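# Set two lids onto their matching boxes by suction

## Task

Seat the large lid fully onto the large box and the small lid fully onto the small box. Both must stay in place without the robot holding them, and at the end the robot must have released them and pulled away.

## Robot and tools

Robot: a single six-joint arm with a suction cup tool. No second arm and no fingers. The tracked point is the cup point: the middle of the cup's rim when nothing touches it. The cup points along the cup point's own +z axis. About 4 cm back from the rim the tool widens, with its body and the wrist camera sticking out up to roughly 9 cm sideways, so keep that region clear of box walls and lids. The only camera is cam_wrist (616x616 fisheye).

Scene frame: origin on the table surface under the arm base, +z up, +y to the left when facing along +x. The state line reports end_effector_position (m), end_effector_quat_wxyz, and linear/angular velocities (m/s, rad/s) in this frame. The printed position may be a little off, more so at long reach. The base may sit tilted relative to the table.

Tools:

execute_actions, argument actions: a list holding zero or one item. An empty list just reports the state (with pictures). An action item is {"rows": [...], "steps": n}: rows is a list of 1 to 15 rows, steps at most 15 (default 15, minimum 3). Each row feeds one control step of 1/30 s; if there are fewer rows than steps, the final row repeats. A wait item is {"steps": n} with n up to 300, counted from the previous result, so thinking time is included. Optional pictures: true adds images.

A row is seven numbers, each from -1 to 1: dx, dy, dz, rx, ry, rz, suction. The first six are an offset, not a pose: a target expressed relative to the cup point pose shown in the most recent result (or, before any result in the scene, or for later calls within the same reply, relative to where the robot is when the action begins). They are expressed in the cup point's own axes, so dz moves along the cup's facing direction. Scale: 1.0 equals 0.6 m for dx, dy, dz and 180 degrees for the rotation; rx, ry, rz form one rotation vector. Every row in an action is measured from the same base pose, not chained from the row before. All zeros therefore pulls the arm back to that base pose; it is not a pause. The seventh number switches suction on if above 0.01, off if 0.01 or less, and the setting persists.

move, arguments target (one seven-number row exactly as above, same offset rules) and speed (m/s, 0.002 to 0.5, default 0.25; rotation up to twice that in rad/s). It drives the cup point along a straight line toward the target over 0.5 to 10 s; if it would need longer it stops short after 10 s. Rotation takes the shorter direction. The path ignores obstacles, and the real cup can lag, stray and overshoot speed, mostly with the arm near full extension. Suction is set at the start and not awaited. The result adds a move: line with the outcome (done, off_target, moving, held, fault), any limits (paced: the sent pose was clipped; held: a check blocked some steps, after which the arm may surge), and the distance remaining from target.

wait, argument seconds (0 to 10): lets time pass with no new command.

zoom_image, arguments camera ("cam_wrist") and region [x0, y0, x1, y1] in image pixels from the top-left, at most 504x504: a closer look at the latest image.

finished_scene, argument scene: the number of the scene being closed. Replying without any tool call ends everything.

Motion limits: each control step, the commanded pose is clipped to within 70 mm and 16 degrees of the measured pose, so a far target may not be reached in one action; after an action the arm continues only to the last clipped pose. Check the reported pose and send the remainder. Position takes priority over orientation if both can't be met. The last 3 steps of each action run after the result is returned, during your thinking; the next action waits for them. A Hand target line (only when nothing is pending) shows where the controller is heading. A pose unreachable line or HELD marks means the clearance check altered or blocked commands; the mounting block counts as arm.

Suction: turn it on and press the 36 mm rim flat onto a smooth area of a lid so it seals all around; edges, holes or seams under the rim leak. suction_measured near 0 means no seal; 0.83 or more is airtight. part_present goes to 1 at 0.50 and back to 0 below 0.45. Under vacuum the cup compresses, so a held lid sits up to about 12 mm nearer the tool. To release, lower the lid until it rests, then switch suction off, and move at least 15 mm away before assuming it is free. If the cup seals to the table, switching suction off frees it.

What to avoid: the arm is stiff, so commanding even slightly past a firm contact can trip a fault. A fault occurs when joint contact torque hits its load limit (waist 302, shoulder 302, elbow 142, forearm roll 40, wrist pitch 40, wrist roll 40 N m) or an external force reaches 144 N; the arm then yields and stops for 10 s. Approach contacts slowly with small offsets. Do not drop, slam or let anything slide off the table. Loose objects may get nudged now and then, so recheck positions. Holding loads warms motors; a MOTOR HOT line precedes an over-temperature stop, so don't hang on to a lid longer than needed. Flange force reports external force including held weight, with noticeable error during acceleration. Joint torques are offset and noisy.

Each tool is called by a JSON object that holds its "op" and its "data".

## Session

{"op": "execute_actions", "data": {"actions": []}}

{"op": "zoom_image", "data": {"camera": "cam_wrist", "region": [150, 60, 470, 340]}}

Scene clock: 0.00 s of 6200.00 s.
end_effector_position=(+0.6447, -0.0172, +0.4533) suction_measured=0.00 part_present=0 end_effector_quat_wxyz=(+0.007, +0.014, +1.000, +0.002) end_effector_velocity=(-0.001, -0.000, +0.001) end_effector_angular_velocity=(-0.001, -0.000, -0.001)
Joint positions: [-0.055  0.168  1.62   0.002  1.355 -0.052]
Joint velocities: [-0.    -0.001 -0.    -0.001  0.001  0.001]
Joint torques (N m, as the joint torque sensors report them, + toward a larger angle): no reading
Flange force (N, the push that the arm receives, along the end effector's own x y z axes): no reading
Hand target: +0.645, -0.017, +0.453; +0.007, +0.014, +1.000, +0.002

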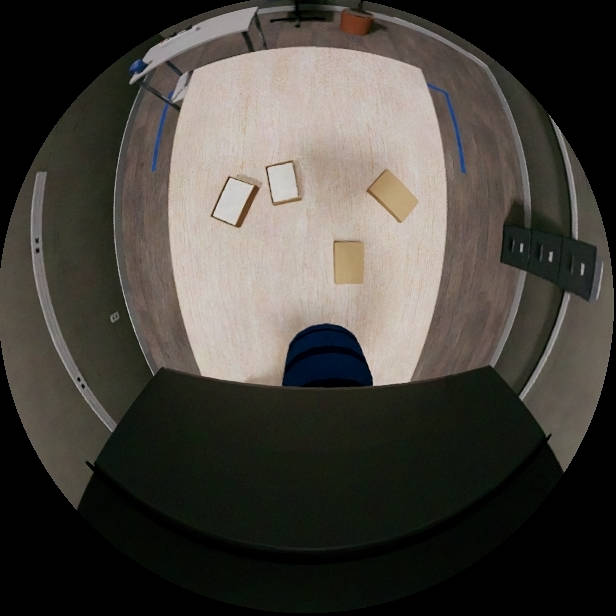

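Region (150, 60, 470, 340) of cam_wrist's 616x616 image, scaled by 1.575, with more detail than that image has; it fills the top 441 rows of this view, and the rest is white.

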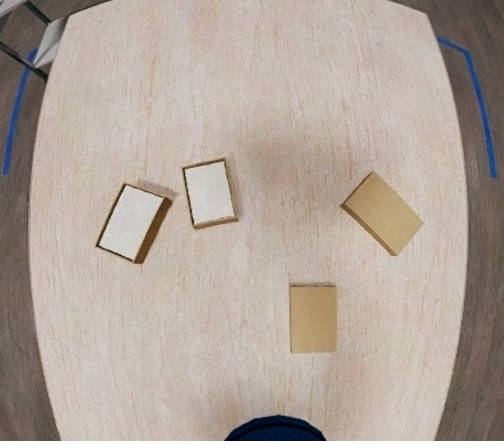

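{"op": "move", "data": {"target": [0.06, -0.19, 0.55, 0, 0, 0.5, 0], "speed": 0.4}}

Scene clock: 2.63 s of 6200.00 s.
end_effector_position=(+0.6107, -0.1296, +0.1224) suction_measured=0.00 part_present=0 end_effector_quat_wxyz=(+0.004, +0.717, +0.697, +0.006) end_effector_velocity=(-0.000, +0.000, -0.001) end_effector_angular_velocity=(-0.000, +0.002, -0.001)
Joint positions: [-0.24   0.403  1.989  0.002  0.75   1.333]
Joint velocities: [ 0.     0.002  0.    -0.001  0.     0.002]
Joint torques (N m, as the joint torque sensors report them, + toward a larger angle): [  2.12 -67.35 -29.32   2.58   0.41   0.23]
Flange force (N, the push that the arm receives, along the end effector's own x y z axes): [-3.4 -2.8 2.9]
Hand target: +0.611, -0.130, +0.122; +0.004, +0.717, +0.697, +0.006
Off the commanded pose: 0.001 m, 0 deg.
Kept back: nothing.
move: done

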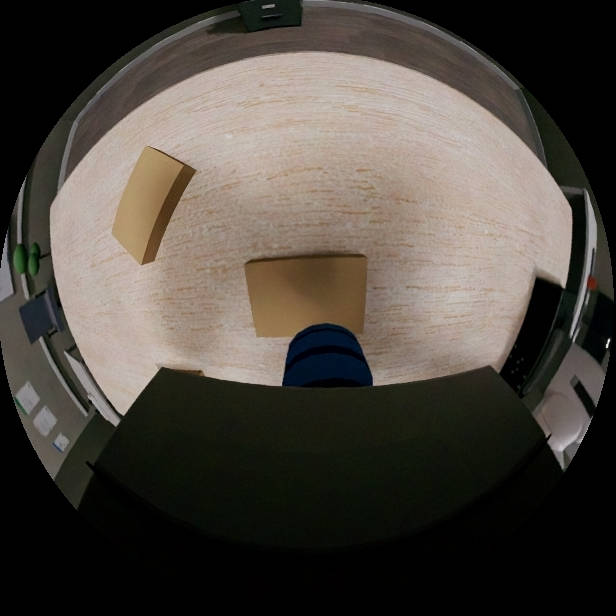

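{"op": "move", "data": {"target": [0, 0.012, 0.137, 0, 0, 0, 1], "speed": 0.1}}

{"op": "move", "data": {"target": [0, 0, 0.037, 0, 0, 0, 1], "speed": 0.02}}

Scene clock: 4.00 s of 6200.00 s.
end_effector_position=(+0.6190, -0.1297, +0.0403) suction_measured=0.00 part_present=0 end_effector_quat_wxyz=(+0.004, +0.717, +0.697, +0.006) end_effector_velocity=(+0.001, +0.000, -0.000) end_effector_angular_velocity=(-0.001, -0.002, +0.002)
Joint positions: [-0.238  0.524  2.007  0.002  0.611  1.335]
Joint velocities: [ 0.001  0.001  0.    -0.    -0.003 -0.001]
Joint torques (N m, as the joint torque sensors report them, + toward a larger angle): [  0.25 -73.52 -24.71   2.32   0.51   0.19]
Flange force (N, the push that the arm receives, along the end effector's own x y z axes): [-0.1 -3.0 0.8]
Hand target: +0.619, -0.130, +0.040; +0.004, +0.717, +0.697, +0.006
Off the commanded pose: 0.000 m, 0 deg.
Kept back: nothing.
move: done

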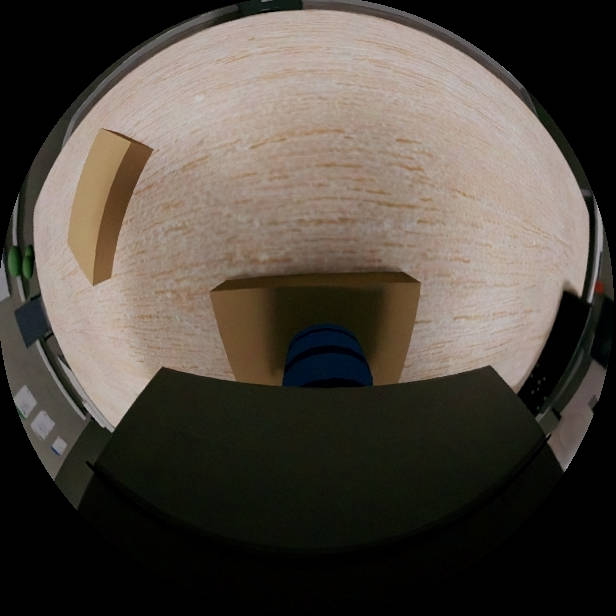

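Scene clock: 5.33 s of 6200.00 s.
end_effector_position=(+0.6193, -0.1296, +0.0181) suction_measured=0.94 part_present=1 end_effector_quat_wxyz=(+0.004, +0.717, +0.697, +0.006) end_effector_velocity=(+0.001, -0.000, -0.000) end_effector_angular_velocity=(-0.001, -0.002, -0.000)
Joint positions: [-0.238  0.557  2.011  0.002  0.574  1.335]
Joint velocities: [-0.     0.001 -0.    -0.    -0.003 -0.   ]
Joint torques (N m, as the joint torque sensors report them, + toward a larger angle): [  0.79 -75.9  -23.83   2.25   0.35   0.27]
Flange force (N, the push that the arm receives, along the end effector's own x y z axes): [-1.4 -3.1 1.7]
Hand target: +0.619, -0.130, +0.018; +0.004, +0.717, +0.697, +0.006
Off the commanded pose: 0.000 m, 0 deg.
Kept back: nothing.
move: done

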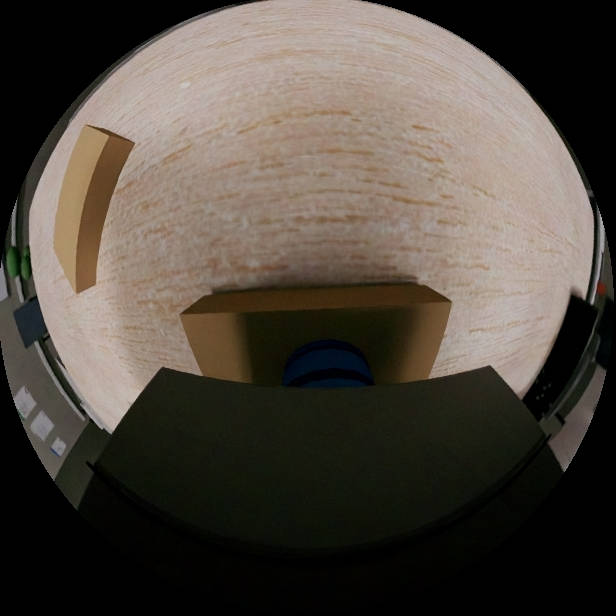

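{"op": "move", "data": {"target": [0, 0, -0.2, 0, 0, 0, 1], "speed": 0.15}}

{"op": "move", "data": {"target": [0.37, 0.42, 0, 0, 0, -0.055, 1], "speed": 0.2}}

Scene clock: 6.73 s of 6200.00 s.
end_effector_position=(+0.6176, -0.1298, +0.1381) suction_measured=0.94 part_present=1 end_effector_quat_wxyz=(+0.004, +0.717, +0.697, +0.006) end_effector_velocity=(-0.001, +0.000, -0.000) end_effector_angular_velocity=(+0.000, +0.002, +0.000)
Joint positions: [-0.238  0.392  1.967  0.002  0.783  1.335]
Joint velocities: [ 0.     0.     0.    -0.     0.002  0.   ]
Joint torques (N m, as the joint torque sensors report them, + toward a larger angle): [  0.42 -65.22 -30.34   2.89   0.57   0.3 ]
Flange force (N, the push that the arm receives, along the end effector's own x y z axes): [-0.3 -5.0 0.6]
Hand target: +0.618, -0.130, +0.138; +0.004, +0.717, +0.697, +0.006
Off the commanded pose: 0.000 m, 0 deg.
Kept back: nothing.
move: done

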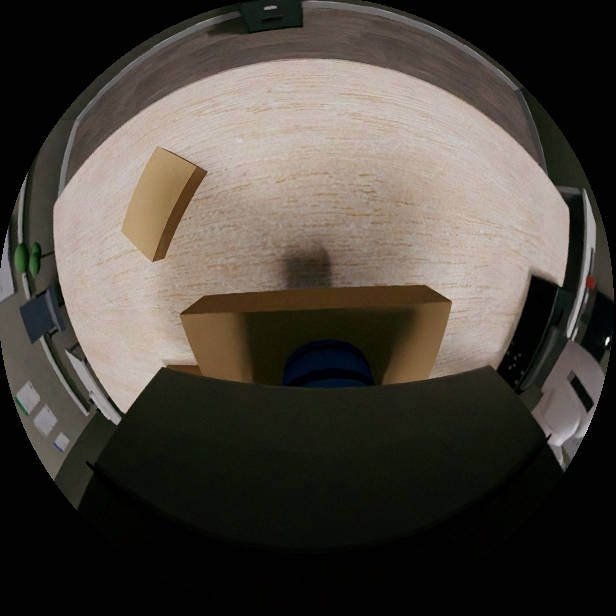

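Scene clock: 8.80 s of 6200.00 s.
end_effector_position=(+0.8750, +0.0857, +0.1424) suction_measured=0.94 part_present=1 end_effector_quat_wxyz=(+0.004, +0.654, +0.757, +0.006) end_effector_velocity=(+0.001, +0.001, +0.000) end_effector_angular_velocity=(+0.001, -0.002, +0.001)
Joint positions: [0.082 0.709 1.415 0.002 1.018 1.483]
Joint velocities: [ 0.001  0.    -0.001  0.001 -0.001 -0.001]
Joint torques (N m, as the joint torque sensors report them, + toward a larger angle): [   0.35 -101.41  -35.47    3.46    0.26    0.21]
Flange force (N, the push that the arm receives, along the end effector's own x y z axes): [-0.9 -0.6 1.9]
Hand target: +0.875, +0.086, +0.142; +0.004, +0.654, +0.757, +0.006
Off the commanded pose: 0.001 m, 0 deg.
Kept back: nothing.
move: done

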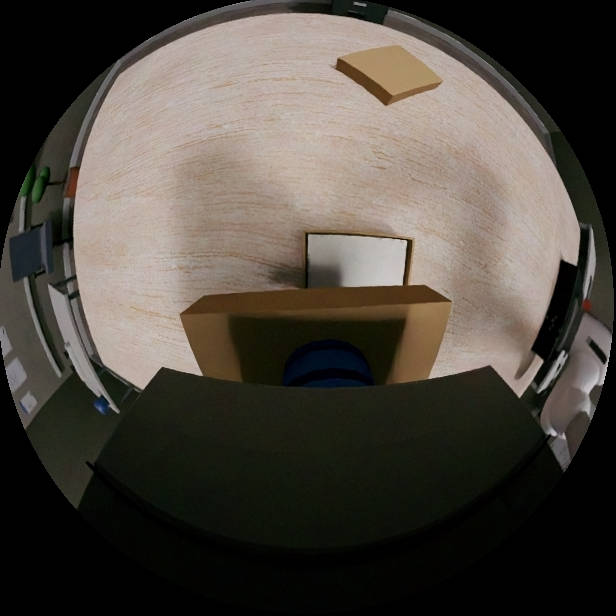

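{"op": "move", "data": {"target": [-0.043, -0.088, 0.12, 0, 0, 0.03, 1], "speed": 0.1}}

{"op": "zoom_image", "data": {"camera": "cam_wrist", "region": [160, 200, 480, 360]}}

Scene clock: 10.30 s of 6200.00 s.
end_effector_position=(+0.8276, +0.0526, +0.0696) suction_measured=0.94 part_present=1 end_effector_quat_wxyz=(+0.004, +0.689, +0.725, +0.006) end_effector_velocity=(-0.001, -0.000, -0.001) end_effector_angular_velocity=(-0.000, +0.003, +0.000)
Joint positions: [0.046 0.712 1.57  0.002 0.86  1.54 ]
Joint velocities: [-0.     0.001  0.001 -0.     0.001 -0.   ]
Joint torques (N m, as the joint torque sensors report them, + toward a larger angle): [  0.28 -98.65 -32.3    3.05   0.58   0.14]
Flange force (N, the push that the arm receives, along the end effector's own x y z axes): [-0.4 -1.0 3.8]
Hand target: +0.828, +0.053, +0.070; +0.004, +0.689, +0.725, +0.006
Off the commanded pose: 0.000 m, 0 deg.
Kept back: nothing.
move: done

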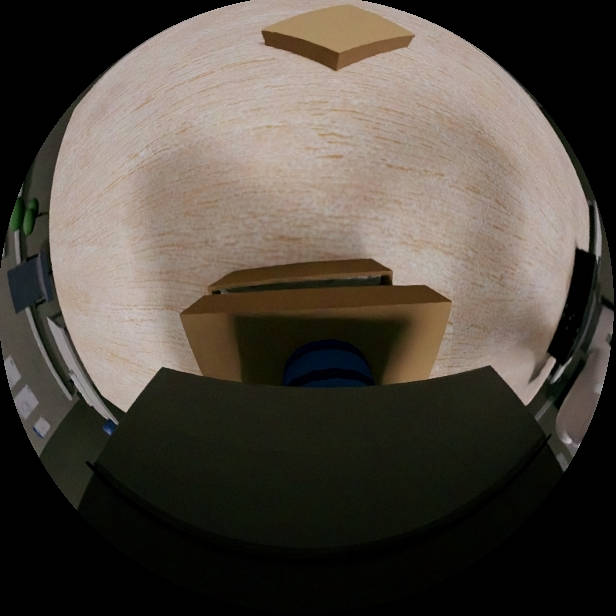

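Region (160, 200, 480, 360) of cam_wrist's 616x616 image, scaled by 1.575, with more detail than that image has.

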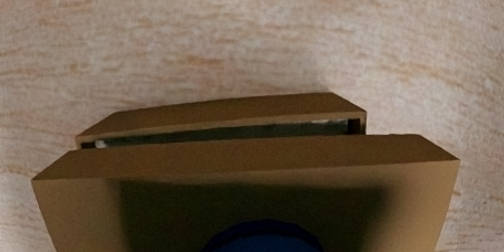

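{"op": "move", "data": {"target": [0, 0.017, 0, 0, 0, -0.015, 1], "speed": 0.03}}

{"op": "move", "data": {"target": [0, 0, 0.019, 0, 0, 0, 1], "speed": 0.015}}

{"op": "zoom_image", "data": {"camera": "cam_wrist", "region": [160, 200, 480, 360]}}

Scene clock: 11.53 s of 6200.00 s.
end_effector_position=(+0.8378, +0.0532, +0.0698) suction_measured=0.94 part_present=1 end_effector_quat_wxyz=(+0.004, +0.672, +0.741, +0.006) end_effector_velocity=(+0.000, -0.002, -0.000) end_effector_angular_velocity=(-0.001, +0.000, -0.000)
Joint positions: [0.046 0.724 1.546 0.002 0.872 1.494]
Joint velocities: [-0.002  0.    -0.    -0.001  0.    -0.001]
Joint torques (N m, as the joint torque sensors report them, + toward a larger angle): [  0.38 -98.62 -33.24   2.97   0.48   0.21]
Flange force (N, the push that the arm receives, along the end effector's own x y z axes): [-1.5 -4.1 2.7]
Hand target: +0.838, +0.053, +0.070; +0.004, +0.672, +0.741, +0.006
Off the commanded pose: 0.000 m, 0 deg.
Kept back: nothing.
move: done

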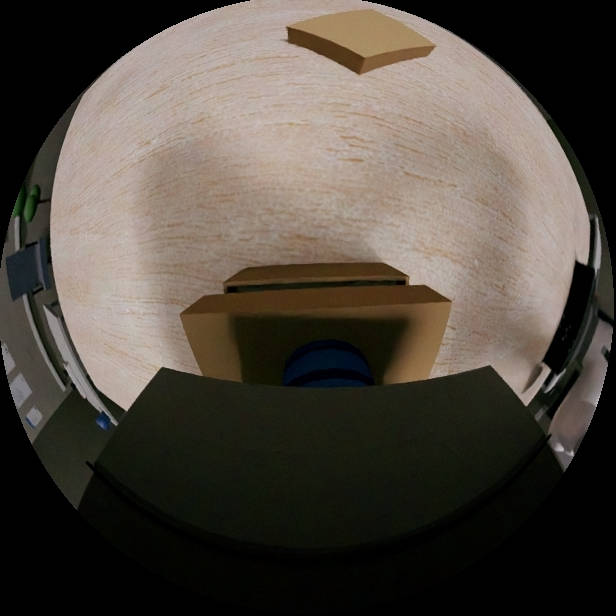

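Scene clock: 12.50 s of 6200.00 s.
end_effector_position=(+0.8380, +0.0532, +0.0584) suction_measured=0.94 part_present=1 end_effector_quat_wxyz=(+0.004, +0.672, +0.741, +0.006) end_effector_velocity=(+0.000, -0.001, -0.001) end_effector_angular_velocity=(-0.000, -0.001, -0.001)
Joint positions: [0.046 0.736 1.549 0.002 0.857 1.494]
Joint velocities: [-0.002  0.001  0.    -0.    -0.002 -0.   ]
Joint torques (N m, as the joint torque sensors report them, + toward a larger angle): [  1.58 -99.64 -32.67   3.04   0.57   0.15]
Flange force (N, the push that the arm receives, along the end effector's own x y z axes): [-3.0 -3.4 2.8]
Hand target: +0.838, +0.053, +0.058; +0.004, +0.672, +0.741, +0.006
Off the commanded pose: 0.000 m, 0 deg.
Kept back: nothing.
move: done

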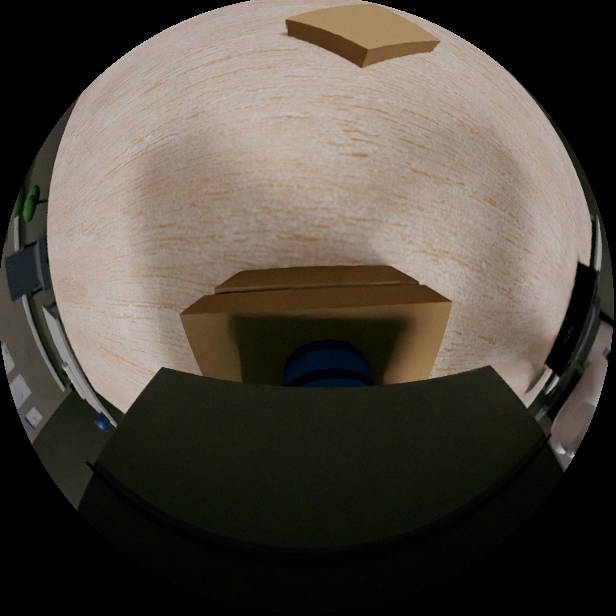

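Region (160, 200, 480, 360) of cam_wrist's 616x616 image, scaled by 1.575, with more detail than that image has.

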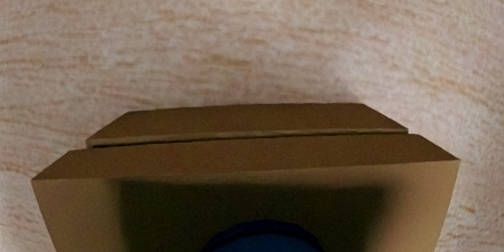

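{"op": "move", "data": {"target": [-0.0055, -0.0015, 0.007, 0, 0, 0.004, 1], "speed": 0.01}}

{"op": "move", "data": {"target": [0, 0, 0.002, 0, 0, 0, 1], "speed": 0.004}}

{"op": "move", "data": {"target": [0, 0, 0.002, 0, 0, 0, 1], "speed": 0.004}}

Scene clock: 13.57 s of 6200.00 s.
end_effector_position=(+0.8375, +0.0498, +0.0542) suction_measured=0.94 part_present=1 end_effector_quat_wxyz=(+0.004, +0.676, +0.737, +0.006) end_effector_velocity=(-0.001, +0.000, -0.000) end_effector_angular_velocity=(+0.001, +0.002, -0.001)
Joint positions: [0.042 0.739 1.552 0.002 0.85  1.502]
Joint velocities: [0.    0.    0.    0.001 0.001 0.   ]
Joint torques (N m, as the joint torque sensors report them, + toward a larger angle): [ -1.3  -93.12 -28.26   3.02   0.46   0.15]
Flange force (N, the push that the arm receives, along the end effector's own x y z axes): [1.0 -1.1 -6.1]
Hand target: +0.837, +0.050, +0.054; +0.004, +0.676, +0.737, +0.006
Off the commanded pose: 0.000 m, 0 deg.
Kept back: nothing.
move: done

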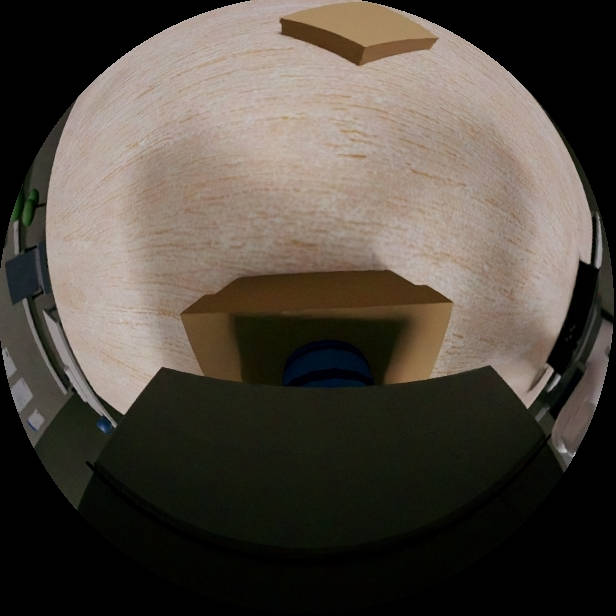

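Scene clock: 14.27 s of 6200.00 s.
end_effector_position=(+0.8375, +0.0498, +0.0531) suction_measured=0.94 part_present=1 end_effector_quat_wxyz=(+0.004, +0.676, +0.737, +0.006) end_effector_velocity=(-0.000, -0.000, +0.001) end_effector_angular_velocity=(-0.000, +0.000, -0.000)
Joint positions: [0.042 0.741 1.552 0.002 0.849 1.502]
Joint velocities: [-0.    -0.001 -0.    -0.     0.001  0.   ]
Joint torques (N m, as the joint torque sensors report them, + toward a larger angle): [ -0.02 -85.87 -25.17   3.17   0.52   0.26]
Flange force (N, the push that the arm receives, along the end effector's own x y z axes): [-0.8 -3.1 -15.2]
Hand target: +0.838, +0.050, +0.053; +0.004, +0.676, +0.737, +0.006
Off the commanded pose: 0.000 m, 0 deg.
Kept back: nothing.
move: done

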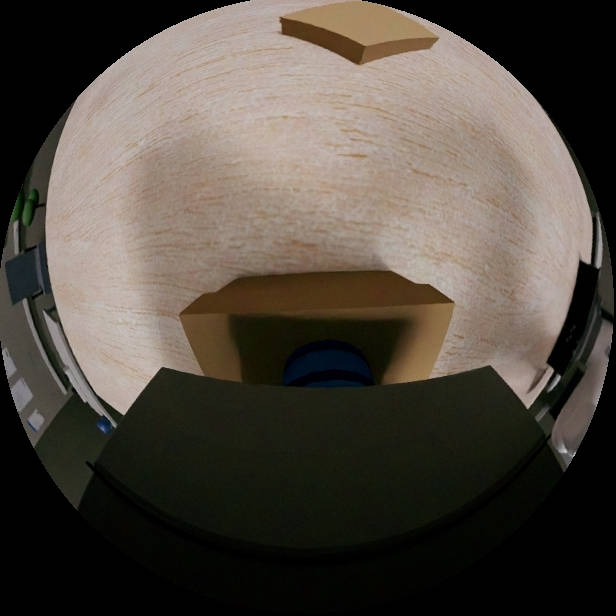

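Scene clock: 14.97 s of 6200.00 s.
end_effector_position=(+0.8376, +0.0498, +0.0519) suction_measured=0.94 part_present=1 end_effector_quat_wxyz=(+0.004, +0.676, +0.737, +0.006) end_effector_velocity=(+0.000, -0.000, -0.001) end_effector_angular_velocity=(-0.001, -0.001, +0.002)
Joint positions: [0.042 0.742 1.553 0.002 0.847 1.502]
Joint velocities: [-0.     0.001  0.    -0.001 -0.002 -0.001]
Joint torques (N m, as the joint torque sensors report them, + toward a larger angle): [  0.23 -85.51 -24.38   3.31   0.47   0.2 ]
Flange force (N, the push that the arm receives, along the end effector's own x y z axes): [-1.0 -1.2 -15.0]
Hand target: +0.838, +0.050, +0.052; +0.004, +0.676, +0.737, +0.006
Off the commanded pose: 0.000 m, 0 deg.
Kept back: nothing.
move: done

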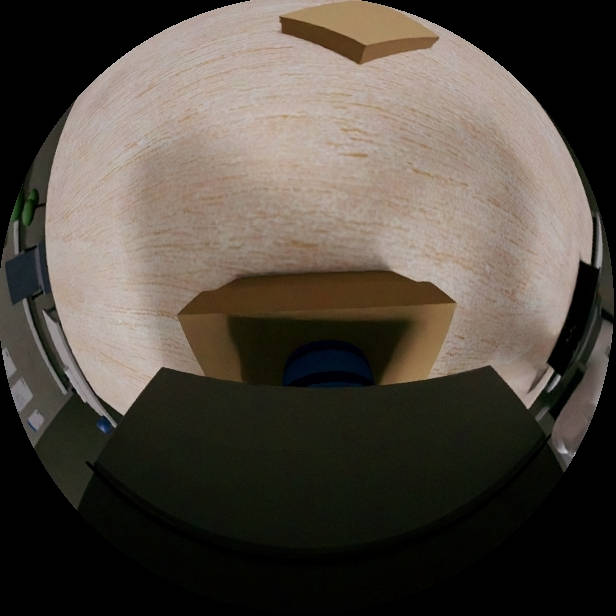

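Front raised; slide forward 1.5 mm.

{"op": "move", "data": {"target": [-0.0028, 0, -0.002, 0, 0, 0, 1], "speed": 0.005}}

Scene clock: 15.90 s of 6200.00 s.
end_effector_position=(+0.8376, +0.0482, +0.0530) suction_measured=0.94 part_present=1 end_effector_quat_wxyz=(+0.004, +0.676, +0.737, +0.006) end_effector_velocity=(+0.001, -0.001, +0.002) end_effector_angular_velocity=(-0.000, -0.003, -0.001)
Joint positions: [0.04  0.741 1.552 0.002 0.849 1.5  ]
Joint velocities: [-0.001 -0.002 -0.001 -0.001 -0.001  0.   ]
Joint torques (N m, as the joint torque sensors report them, + toward a larger angle): [  0.4  -88.24 -25.7    3.2    0.64   0.21]
Flange force (N, the push that the arm receives, along the end effector's own x y z axes): [-0.9 -1.3 -11.5]
Hand target: +0.838, +0.048, +0.053; +0.004, +0.676, +0.737, +0.006
Off the commanded pose: 0.000 m, 0 deg.
Kept back: nothing.
move: done

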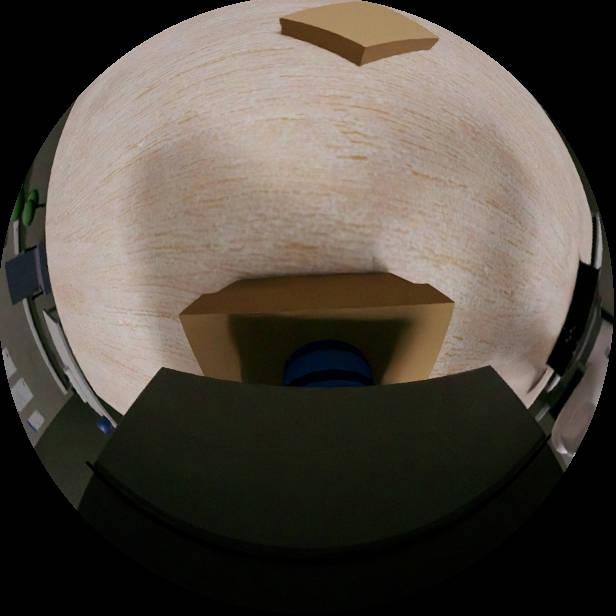

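{"op": "move", "data": {"target": [-0.0028, 0, 0, 0, 0, 0, 1], "speed": 0.005}}

Scene clock: 16.83 s of 6200.00 s.
end_effector_position=(+0.8378, +0.0465, +0.0531) suction_measured=0.94 part_present=1 end_effector_quat_wxyz=(+0.004, +0.676, +0.737, +0.006) end_effector_velocity=(+0.000, -0.001, -0.000) end_effector_angular_velocity=(+0.000, -0.001, -0.001)
Joint positions: [0.038 0.741 1.552 0.002 0.849 1.498]
Joint velocities: [-0.001  0.     0.     0.    -0.001 -0.   ]
Joint torques (N m, as the joint torque sensors report them, + toward a larger angle): [  0.38 -89.41 -25.46   3.22   0.87   0.12]
Flange force (N, the push that the arm receives, along the end effector's own x y z axes): [-1.4 0.6 -9.8]
Hand target: +0.838, +0.047, +0.053; +0.004, +0.676, +0.737, +0.006
Off the commanded pose: 0.000 m, 0 deg.
Kept back: nothing.
move: done

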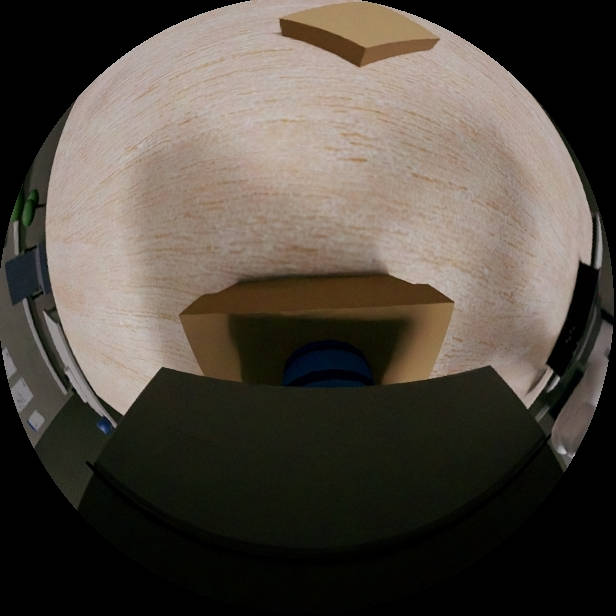

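{"op": "move", "data": {"target": [0, 0, -0.007, 0, 0, 0, 1], "speed": 0.01}}

{"op": "move", "data": {"target": [0, 0, 0.005, 0, 0, 0, 1], "speed": 0.005}}

Scene clock: 17.77 s of 6200.00 s.
end_effector_position=(+0.8377, +0.0465, +0.0573) suction_measured=0.94 part_present=1 end_effector_quat_wxyz=(+0.004, +0.676, +0.737, +0.006) end_effector_velocity=(+0.000, -0.000, +0.000) end_effector_angular_velocity=(-0.001, -0.000, +0.001)
Joint positions: [0.038 0.736 1.551 0.002 0.855 1.498]
Joint velocities: [ 0.    -0.     0.    -0.001 -0.    -0.   ]
Joint torques (N m, as the joint torque sensors report them, + toward a larger angle): [ -0.02 -98.54 -32.27   2.9    0.45   0.3 ]
Flange force (N, the push that the arm receives, along the end effector's own x y z axes): [-0.3 -4.0 0.8]
Hand target: +0.838, +0.046, +0.057; +0.004, +0.676, +0.737, +0.006
Off the commanded pose: 0.000 m, 0 deg.
Kept back: nothing.
move: done

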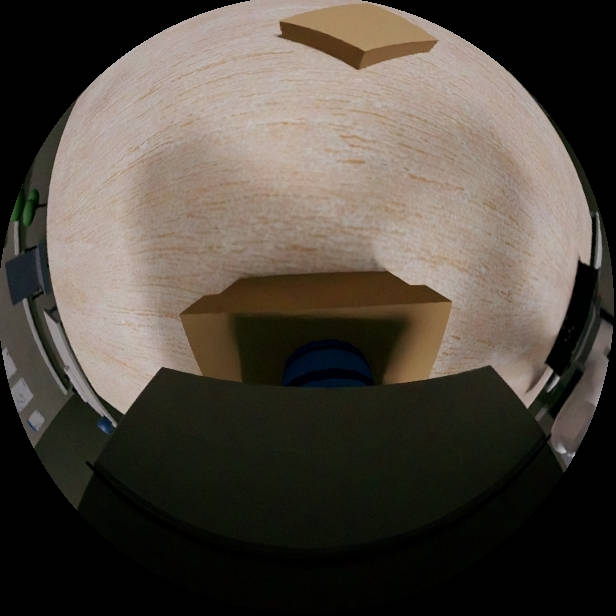

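Scene clock: 18.60 s of 6200.00 s.
end_effector_position=(+0.8378, +0.0465, +0.0543) suction_measured=0.94 part_present=1 end_effector_quat_wxyz=(+0.004, +0.676, +0.737, +0.006) end_effector_velocity=(+0.000, -0.000, +0.000) end_effector_angular_velocity=(+0.000, -0.001, -0.002)
Joint positions: [0.038 0.74  1.552 0.002 0.851 1.498]
Joint velocities: [-0.    -0.     0.     0.    -0.001  0.001]
Joint torques (N m, as the joint torque sensors report them, + toward a larger angle): [  0.3  -99.62 -32.11   2.97   0.42   0.36]
Flange force (N, the push that the arm receives, along the end effector's own x y z axes): [-1.1 -2.7 1.6]
Hand target: +0.838, +0.046, +0.054; +0.004, +0.676, +0.737, +0.006
Off the commanded pose: 0.000 m, 0 deg.
Kept back: nothing.
move: done

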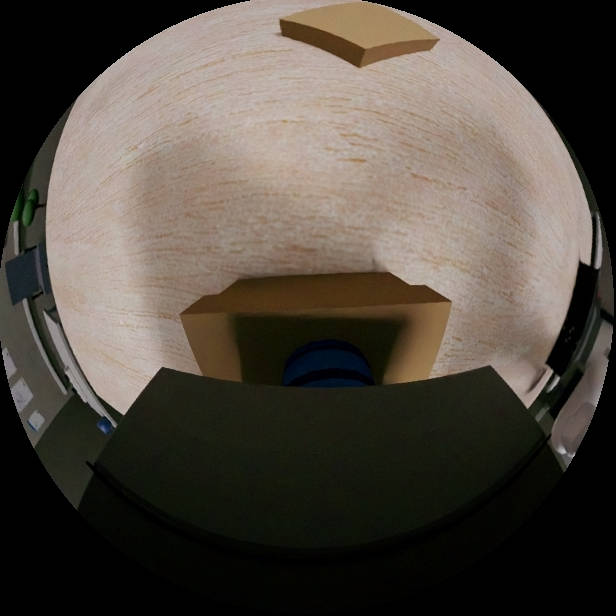

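{"op": "move", "data": {"target": [0, 0, 0.002, 0, 0, 0, 1], "speed": 0.004}}

Scene clock: 19.53 s of 6200.00 s.
end_effector_position=(+0.8378, +0.0465, +0.0531) suction_measured=0.94 part_present=1 end_effector_quat_wxyz=(+0.004, +0.676, +0.737, +0.006) end_effector_velocity=(+0.000, +0.000, -0.001) end_effector_angular_velocity=(+0.000, -0.001, +0.001)
Joint positions: [0.038 0.741 1.552 0.002 0.849 1.498]
Joint velocities: [ 0.     0.001 -0.     0.001 -0.002 -0.001]
Joint torques (N m, as the joint torque sensors report them, + toward a larger angle): [ -0.06 -99.21 -32.13   2.91   0.4    0.29]
Flange force (N, the push that the arm receives, along the end effector's own x y z axes): [-0.5 -2.9 2.1]
Hand target: +0.838, +0.046, +0.053; +0.004, +0.676, +0.737, +0.006
Off the commanded pose: 0.000 m, 0 deg.
Kept back: nothing.
move: done

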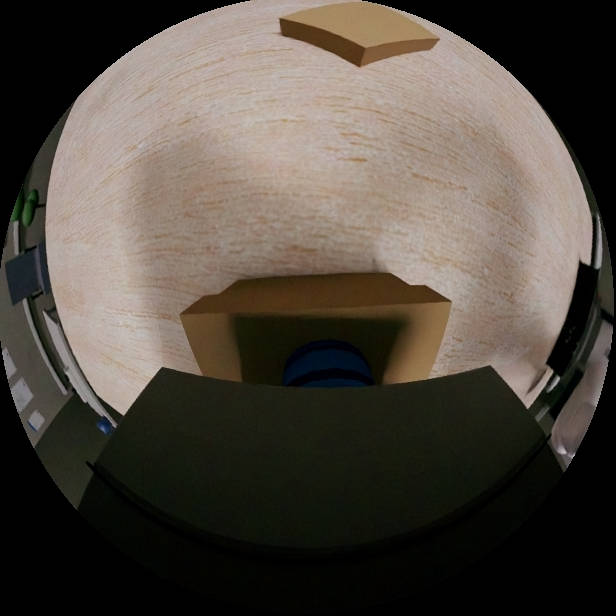

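{"op": "move", "data": {"target": [0, 0, 0.02, 0, 0, 0, 1], "speed": 0.01}}

{"op": "move", "data": {"target": [0, 0, 0, 0, 0, 0, 0]}}

{"op": "move", "data": {"target": [0, 0, -0.15, 0, 0, 0, 0], "speed": 0.15}}

{"op": "move", "data": {"target": [-0.55, -0.1, 0, 0, 0, -0.22, 0], "speed": 0.3}}

Scene clock: 21.20 s of 6200.00 s.
end_effector_position=(+0.8380, +0.0465, +0.0411) suction_measured=0.94 part_present=1 end_effector_quat_wxyz=(+0.004, +0.676, +0.737, +0.006) end_effector_velocity=(-0.000, -0.000, +0.000) end_effector_angular_velocity=(-0.001, +0.001, +0.000)
Joint positions: [0.038 0.754 1.555 0.002 0.833 1.498]
Joint velocities: [ 0.    -0.001  0.001 -0.001  0.     0.001]
Joint torques (N m, as the joint torque sensors report them, + toward a larger angle): [   0.52 -100.52  -31.65    2.93    0.41    0.14]
Flange force (N, the push that the arm receives, along the end effector's own x y z axes): [-1.2 -2.2 2.4]
Hand target: +0.838, +0.047, +0.041; +0.004, +0.676, +0.737, +0.006
Off the commanded pose: 0.000 m, 0 deg.
Kept back: nothing.
move: done

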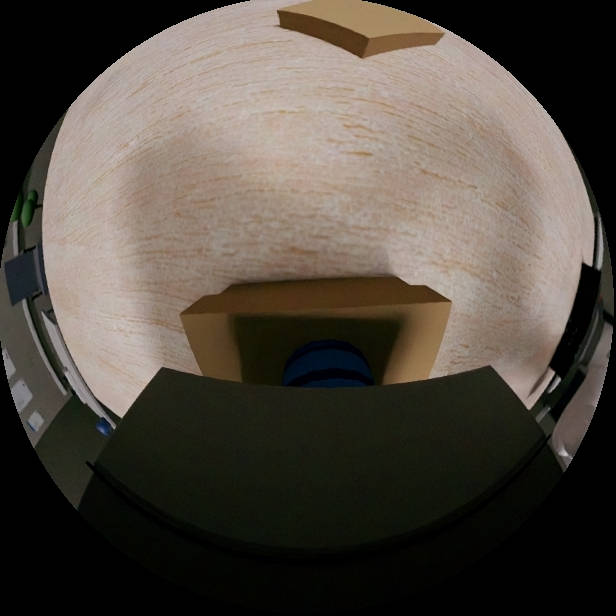

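Scene clock: 21.70 s of 6200.00 s.
end_effector_position=(+0.8380, +0.0465, +0.0411) suction_measured=0.00 part_present=0 end_effector_quat_wxyz=(+0.004, +0.676, +0.737, +0.006) end_effector_velocity=(-0.000, +0.001, +0.000) end_effector_angular_velocity=(+0.001, +0.001, +0.000)
Joint positions: [0.038 0.754 1.555 0.002 0.833 1.498]
Joint velocities: [ 0.001 -0.    -0.     0.001  0.001 -0.   ]
Joint torques (N m, as the joint torque sensors report them, + toward a larger angle): [  0.43 -94.58 -29.38   3.11   0.5    0.15]
Flange force (N, the push that the arm receives, along the end effector's own x y z axes): [-0.6 -4.0 -4.8]
Hand target: +0.838, +0.047, +0.041; +0.004, +0.676, +0.737, +0.006
Off the commanded pose: 0.000 m, 0 deg.
Kept back: nothing.
move: done

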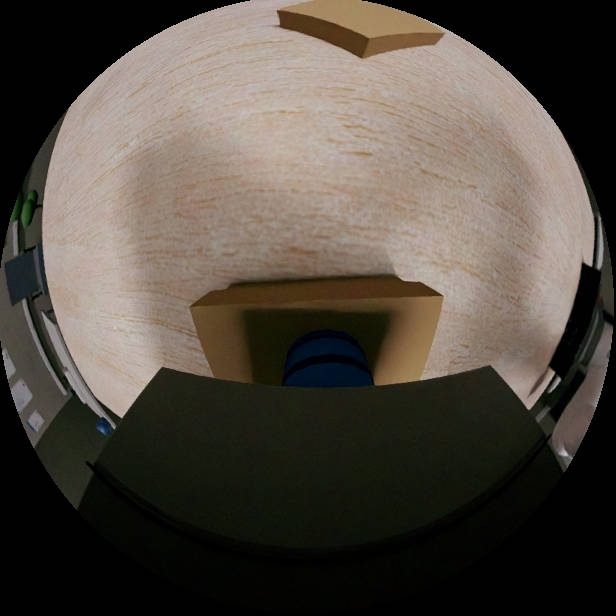

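Scene clock: 22.63 s of 6200.00 s.
end_effector_position=(+0.8366, +0.0463, +0.1310) suction_measured=0.00 part_present=0 end_effector_quat_wxyz=(+0.004, +0.676, +0.737, +0.006) end_effector_velocity=(+0.001, -0.000, +0.002) end_effector_angular_velocity=(-0.000, -0.003, +0.002)
Joint positions: [0.038 0.663 1.523 0.002 0.956 1.498]
Joint velocities: [-0.    -0.002 -0.001 -0.001 -0.    -0.002]
Joint torques (N m, as the joint torque sensors report them, + toward a larger angle): [ -0.25 -95.23 -33.87   3.37   0.55   0.28]
Flange force (N, the push that the arm receives, along the end effector's own x y z axes): [-0.2 -1.6 1.3]
Hand target: +0.837, +0.046, +0.131; +0.004, +0.676, +0.737, +0.006
Off the commanded pose: 0.000 m, 0 deg.
Kept back: nothing.
move: done

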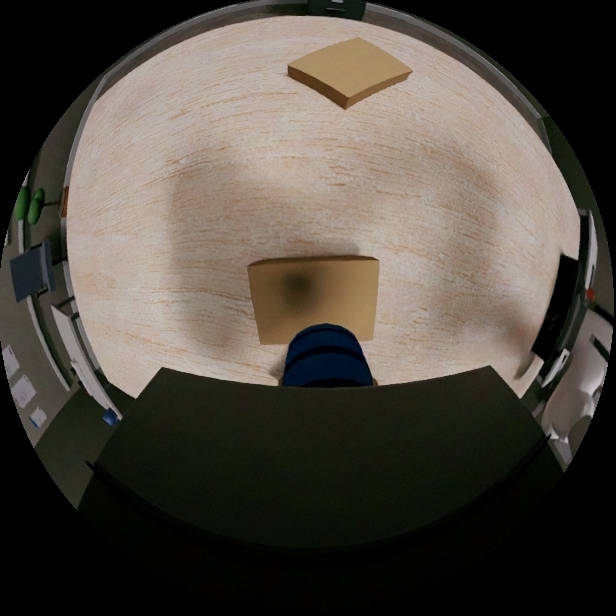

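Scene clock: 24.23 s of 6200.00 s.
end_effector_position=(+0.8058, -0.2876, +0.1298) suction_measured=0.00 part_present=0 end_effector_quat_wxyz=(+0.006, +0.387, +0.922, +0.005) end_effector_velocity=(+0.000, -0.000, +0.001) end_effector_angular_velocity=(+0.001, -0.002, +0.001)
Joint positions: [-0.359  0.686  1.48   0.002  0.975  0.41 ]
Joint velocities: [-0.001 -0.001 -0.001  0.002  0.001 -0.003]
Joint torques (N m, as the joint torque sensors report them, + toward a larger angle): [  1.39 -96.75 -35.28   3.04   0.42   0.17]
Flange force (N, the push that the arm receives, along the end effector's own x y z axes): [4.8 -3.6 -0.2]
Hand target: +0.806, -0.288, +0.130; +0.006, +0.387, +0.922, +0.005
Off the commanded pose: 0.001 m, 0 deg.
Kept back: nothing.
move: done

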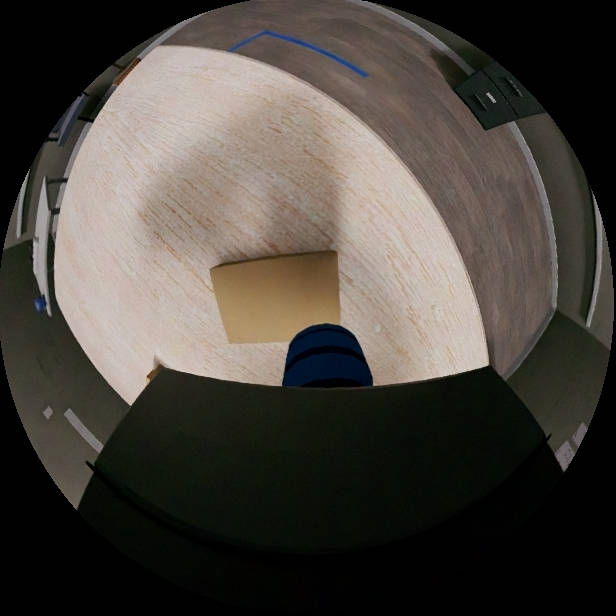

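{"op": "move", "data": {"target": [0, 0.073, 0.15, 0, 0, -0.02, 1], "speed": 0.1}}

{"op": "move", "data": {"target": [0, 0, 0.035, 0, 0, 0, 1], "speed": 0.02}}

Scene clock: 25.80 s of 6200.00 s.
end_effector_position=(+0.8383, -0.2567, +0.0403) suction_measured=0.00 part_present=0 end_effector_quat_wxyz=(+0.006, +0.358, +0.934, +0.004) end_effector_velocity=(+0.000, +0.002, -0.001) end_effector_angular_velocity=(+0.001, +0.000, +0.001)
Joint positions: [-0.313  0.8    1.462  0.002  0.88   0.393]
Joint velocities: [ 0.002  0.001  0.     0.002 -0.001 -0.001]
Joint torques (N m, as the joint torque sensors report them, + toward a larger angle): [   0.48 -104.29  -32.32    3.07    0.41    0.2 ]
Flange force (N, the push that the arm receives, along the end effector's own x y z axes): [1.7 -0.9 1.6]
Hand target: +0.838, -0.257, +0.040; +0.006, +0.358, +0.934, +0.004
Off the commanded pose: 0.000 m, 0 deg.
Kept back: nothing.
move: done

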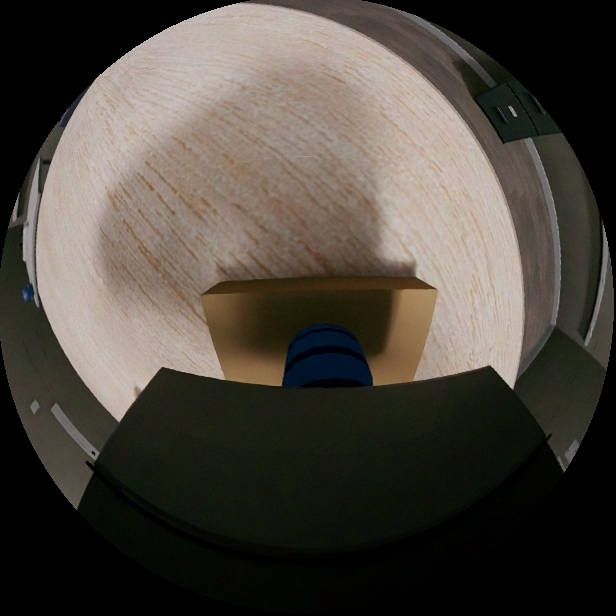

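Scene clock: 27.07 s of 6200.00 s.
end_effector_position=(+0.8386, -0.2567, +0.0194) suction_measured=0.94 part_present=1 end_effector_quat_wxyz=(+0.006, +0.358, +0.934, +0.004) end_effector_velocity=(+0.000, +0.001, +0.001) end_effector_angular_velocity=(+0.000, +0.000, -0.001)
Joint positions: [-0.313  0.822  1.466  0.002  0.854  0.393]
Joint velocities: [ 0.001 -0.001  0.     0.     0.001  0.001]
Joint torques (N m, as the joint torque sensors report them, + toward a larger angle): [   1.52 -105.98  -32.24    2.94    0.68    0.22]
Flange force (N, the push that the arm receives, along the end effector's own x y z axes): [2.5 -2.5 1.7]
Hand target: +0.839, -0.257, +0.019; +0.006, +0.358, +0.934, +0.004
Off the commanded pose: 0.000 m, 0 deg.
Kept back: nothing.
move: done

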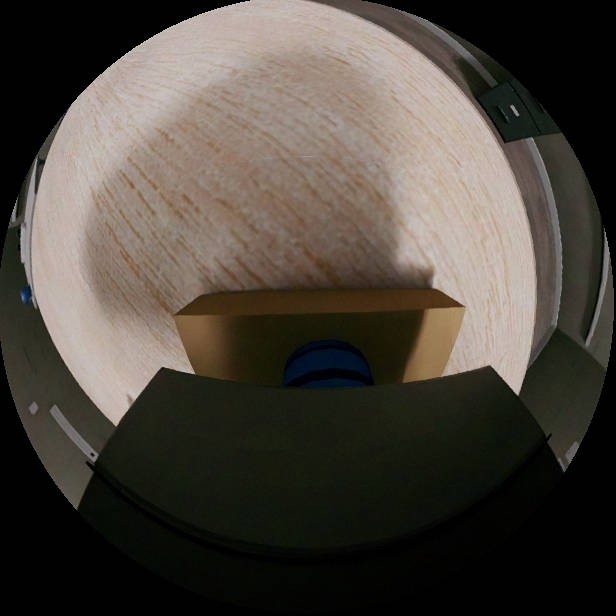

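{"op": "move", "data": {"target": [0, 0, -0.22, 0, 0, 0, 1], "speed": 0.15}}

{"op": "move", "data": {"target": [0.59, 0.535, 0, 0, 0, 0.405, 1], "speed": 0.25}}

Scene clock: 28.53 s of 6200.00 s.
end_effector_position=(+0.8366, -0.2569, +0.1513) suction_measured=0.94 part_present=1 end_effector_quat_wxyz=(+0.006, +0.358, +0.934, +0.004) end_effector_velocity=(-0.001, -0.001, +0.001) end_effector_angular_velocity=(-0.000, +0.001, -0.001)
Joint positions: [-0.313  0.695  1.419  0.002  1.027  0.393]
Joint velocities: [-0.001 -0.001 -0.    -0.001  0.002  0.   ]
Joint torques (N m, as the joint torque sensors report them, + toward a larger angle): [   1.46 -101.68  -36.17    3.36    0.55    0.27]
Flange force (N, the push that the arm receives, along the end effector's own x y z axes): [-0.2 -2.0 3.7]
Hand target: +0.837, -0.257, +0.151; +0.006, +0.358, +0.934, +0.004
Off the commanded pose: 0.000 m, 0 deg.
Kept back: nothing.
move: done

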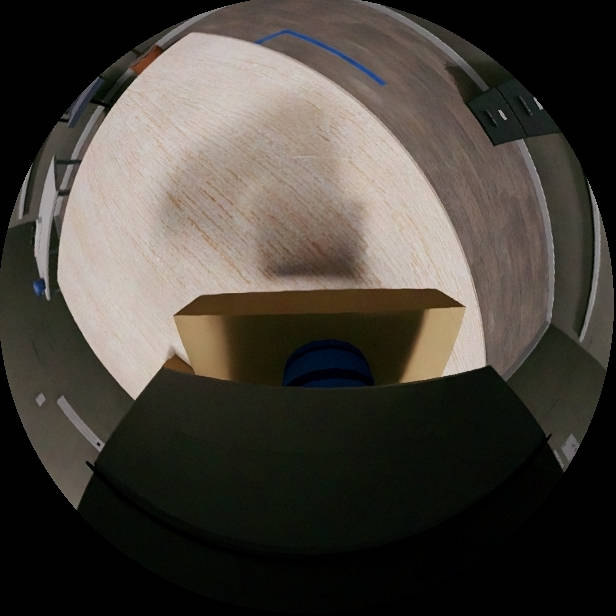

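Scene clock: 31.50 s of 6200.00 s.
end_effector_position=(+0.7865, +0.2184, +0.1517) suction_measured=0.94 part_present=1 end_effector_quat_wxyz=(+0.002, +0.842, +0.539, +0.007) end_effector_velocity=(+0.000, +0.000, +0.000) end_effector_angular_velocity=(-0.000, -0.001, -0.002)
Joint positions: [0.252 0.615 1.564 0.002 0.963 2.231]
Joint velocities: [ 0.001 -0.    -0.    -0.001 -0.     0.003]
Joint torques (N m, as the joint torque sensors report them, + toward a larger angle): [ -1.1  -91.72 -34.66   3.19   0.39   0.15]
Flange force (N, the push that the arm receives, along the end effector's own x y z axes): [-1.5 -1.8 1.7]
Hand target: +0.786, +0.218, +0.152; +0.002, +0.842, +0.539, +0.007
Off the commanded pose: 0.001 m, 0 deg.
Kept back: nothing.
move: done

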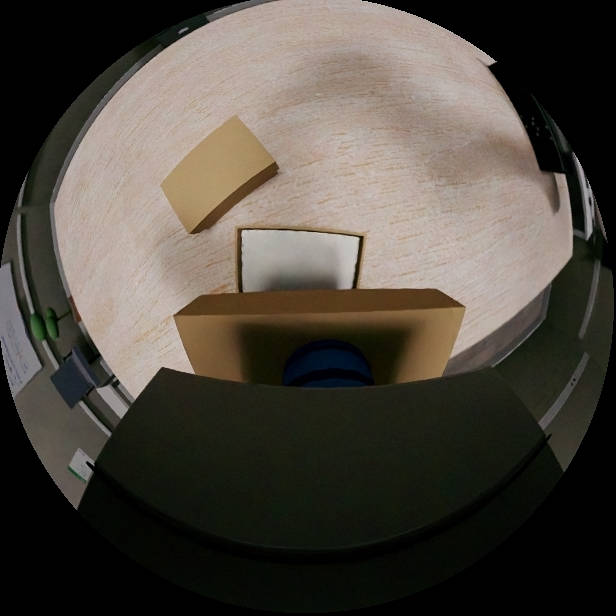

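{"op": "move", "data": {"target": [-0.047, 0.022, 0.128, 0, 0, 0.025, 1], "speed": 0.1}}

{"op": "zoom_image", "data": {"camera": "cam_wrist", "region": [160, 200, 480, 360]}}

Scene clock: 32.90 s of 6200.00 s.
end_effector_position=(+0.7878, +0.1874, +0.0749) suction_measured=0.94 part_present=1 end_effector_quat_wxyz=(+0.002, +0.863, +0.505, +0.007) end_effector_velocity=(-0.000, +0.000, +0.000) end_effector_angular_velocity=(-0.000, +0.000, +0.000)
Joint positions: [0.215 0.682 1.615 0.002 0.845 2.272]
Joint velocities: [ 0.001 -0.     0.    -0.     0.     0.001]
Joint torques (N m, as the joint torque sensors report them, + toward a larger angle): [  0.99 -93.94 -31.53   2.96   0.44   0.18]
Flange force (N, the push that the arm receives, along the end effector's own x y z axes): [-3.4 -0.5 0.7]
Hand target: +0.788, +0.187, +0.075; +0.002, +0.863, +0.505, +0.007
Off the commanded pose: 0.000 m, 0 deg.
Kept back: nothing.
move: done

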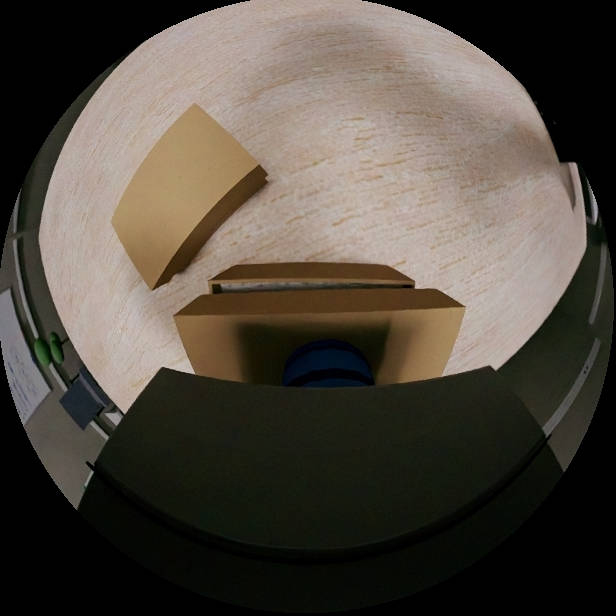

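Region (160, 200, 480, 360) of cam_wrist's 616x616 image, scaled by 1.575, with more detail than that image has.

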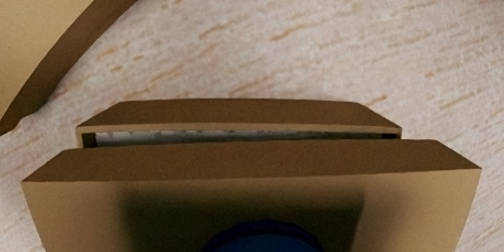

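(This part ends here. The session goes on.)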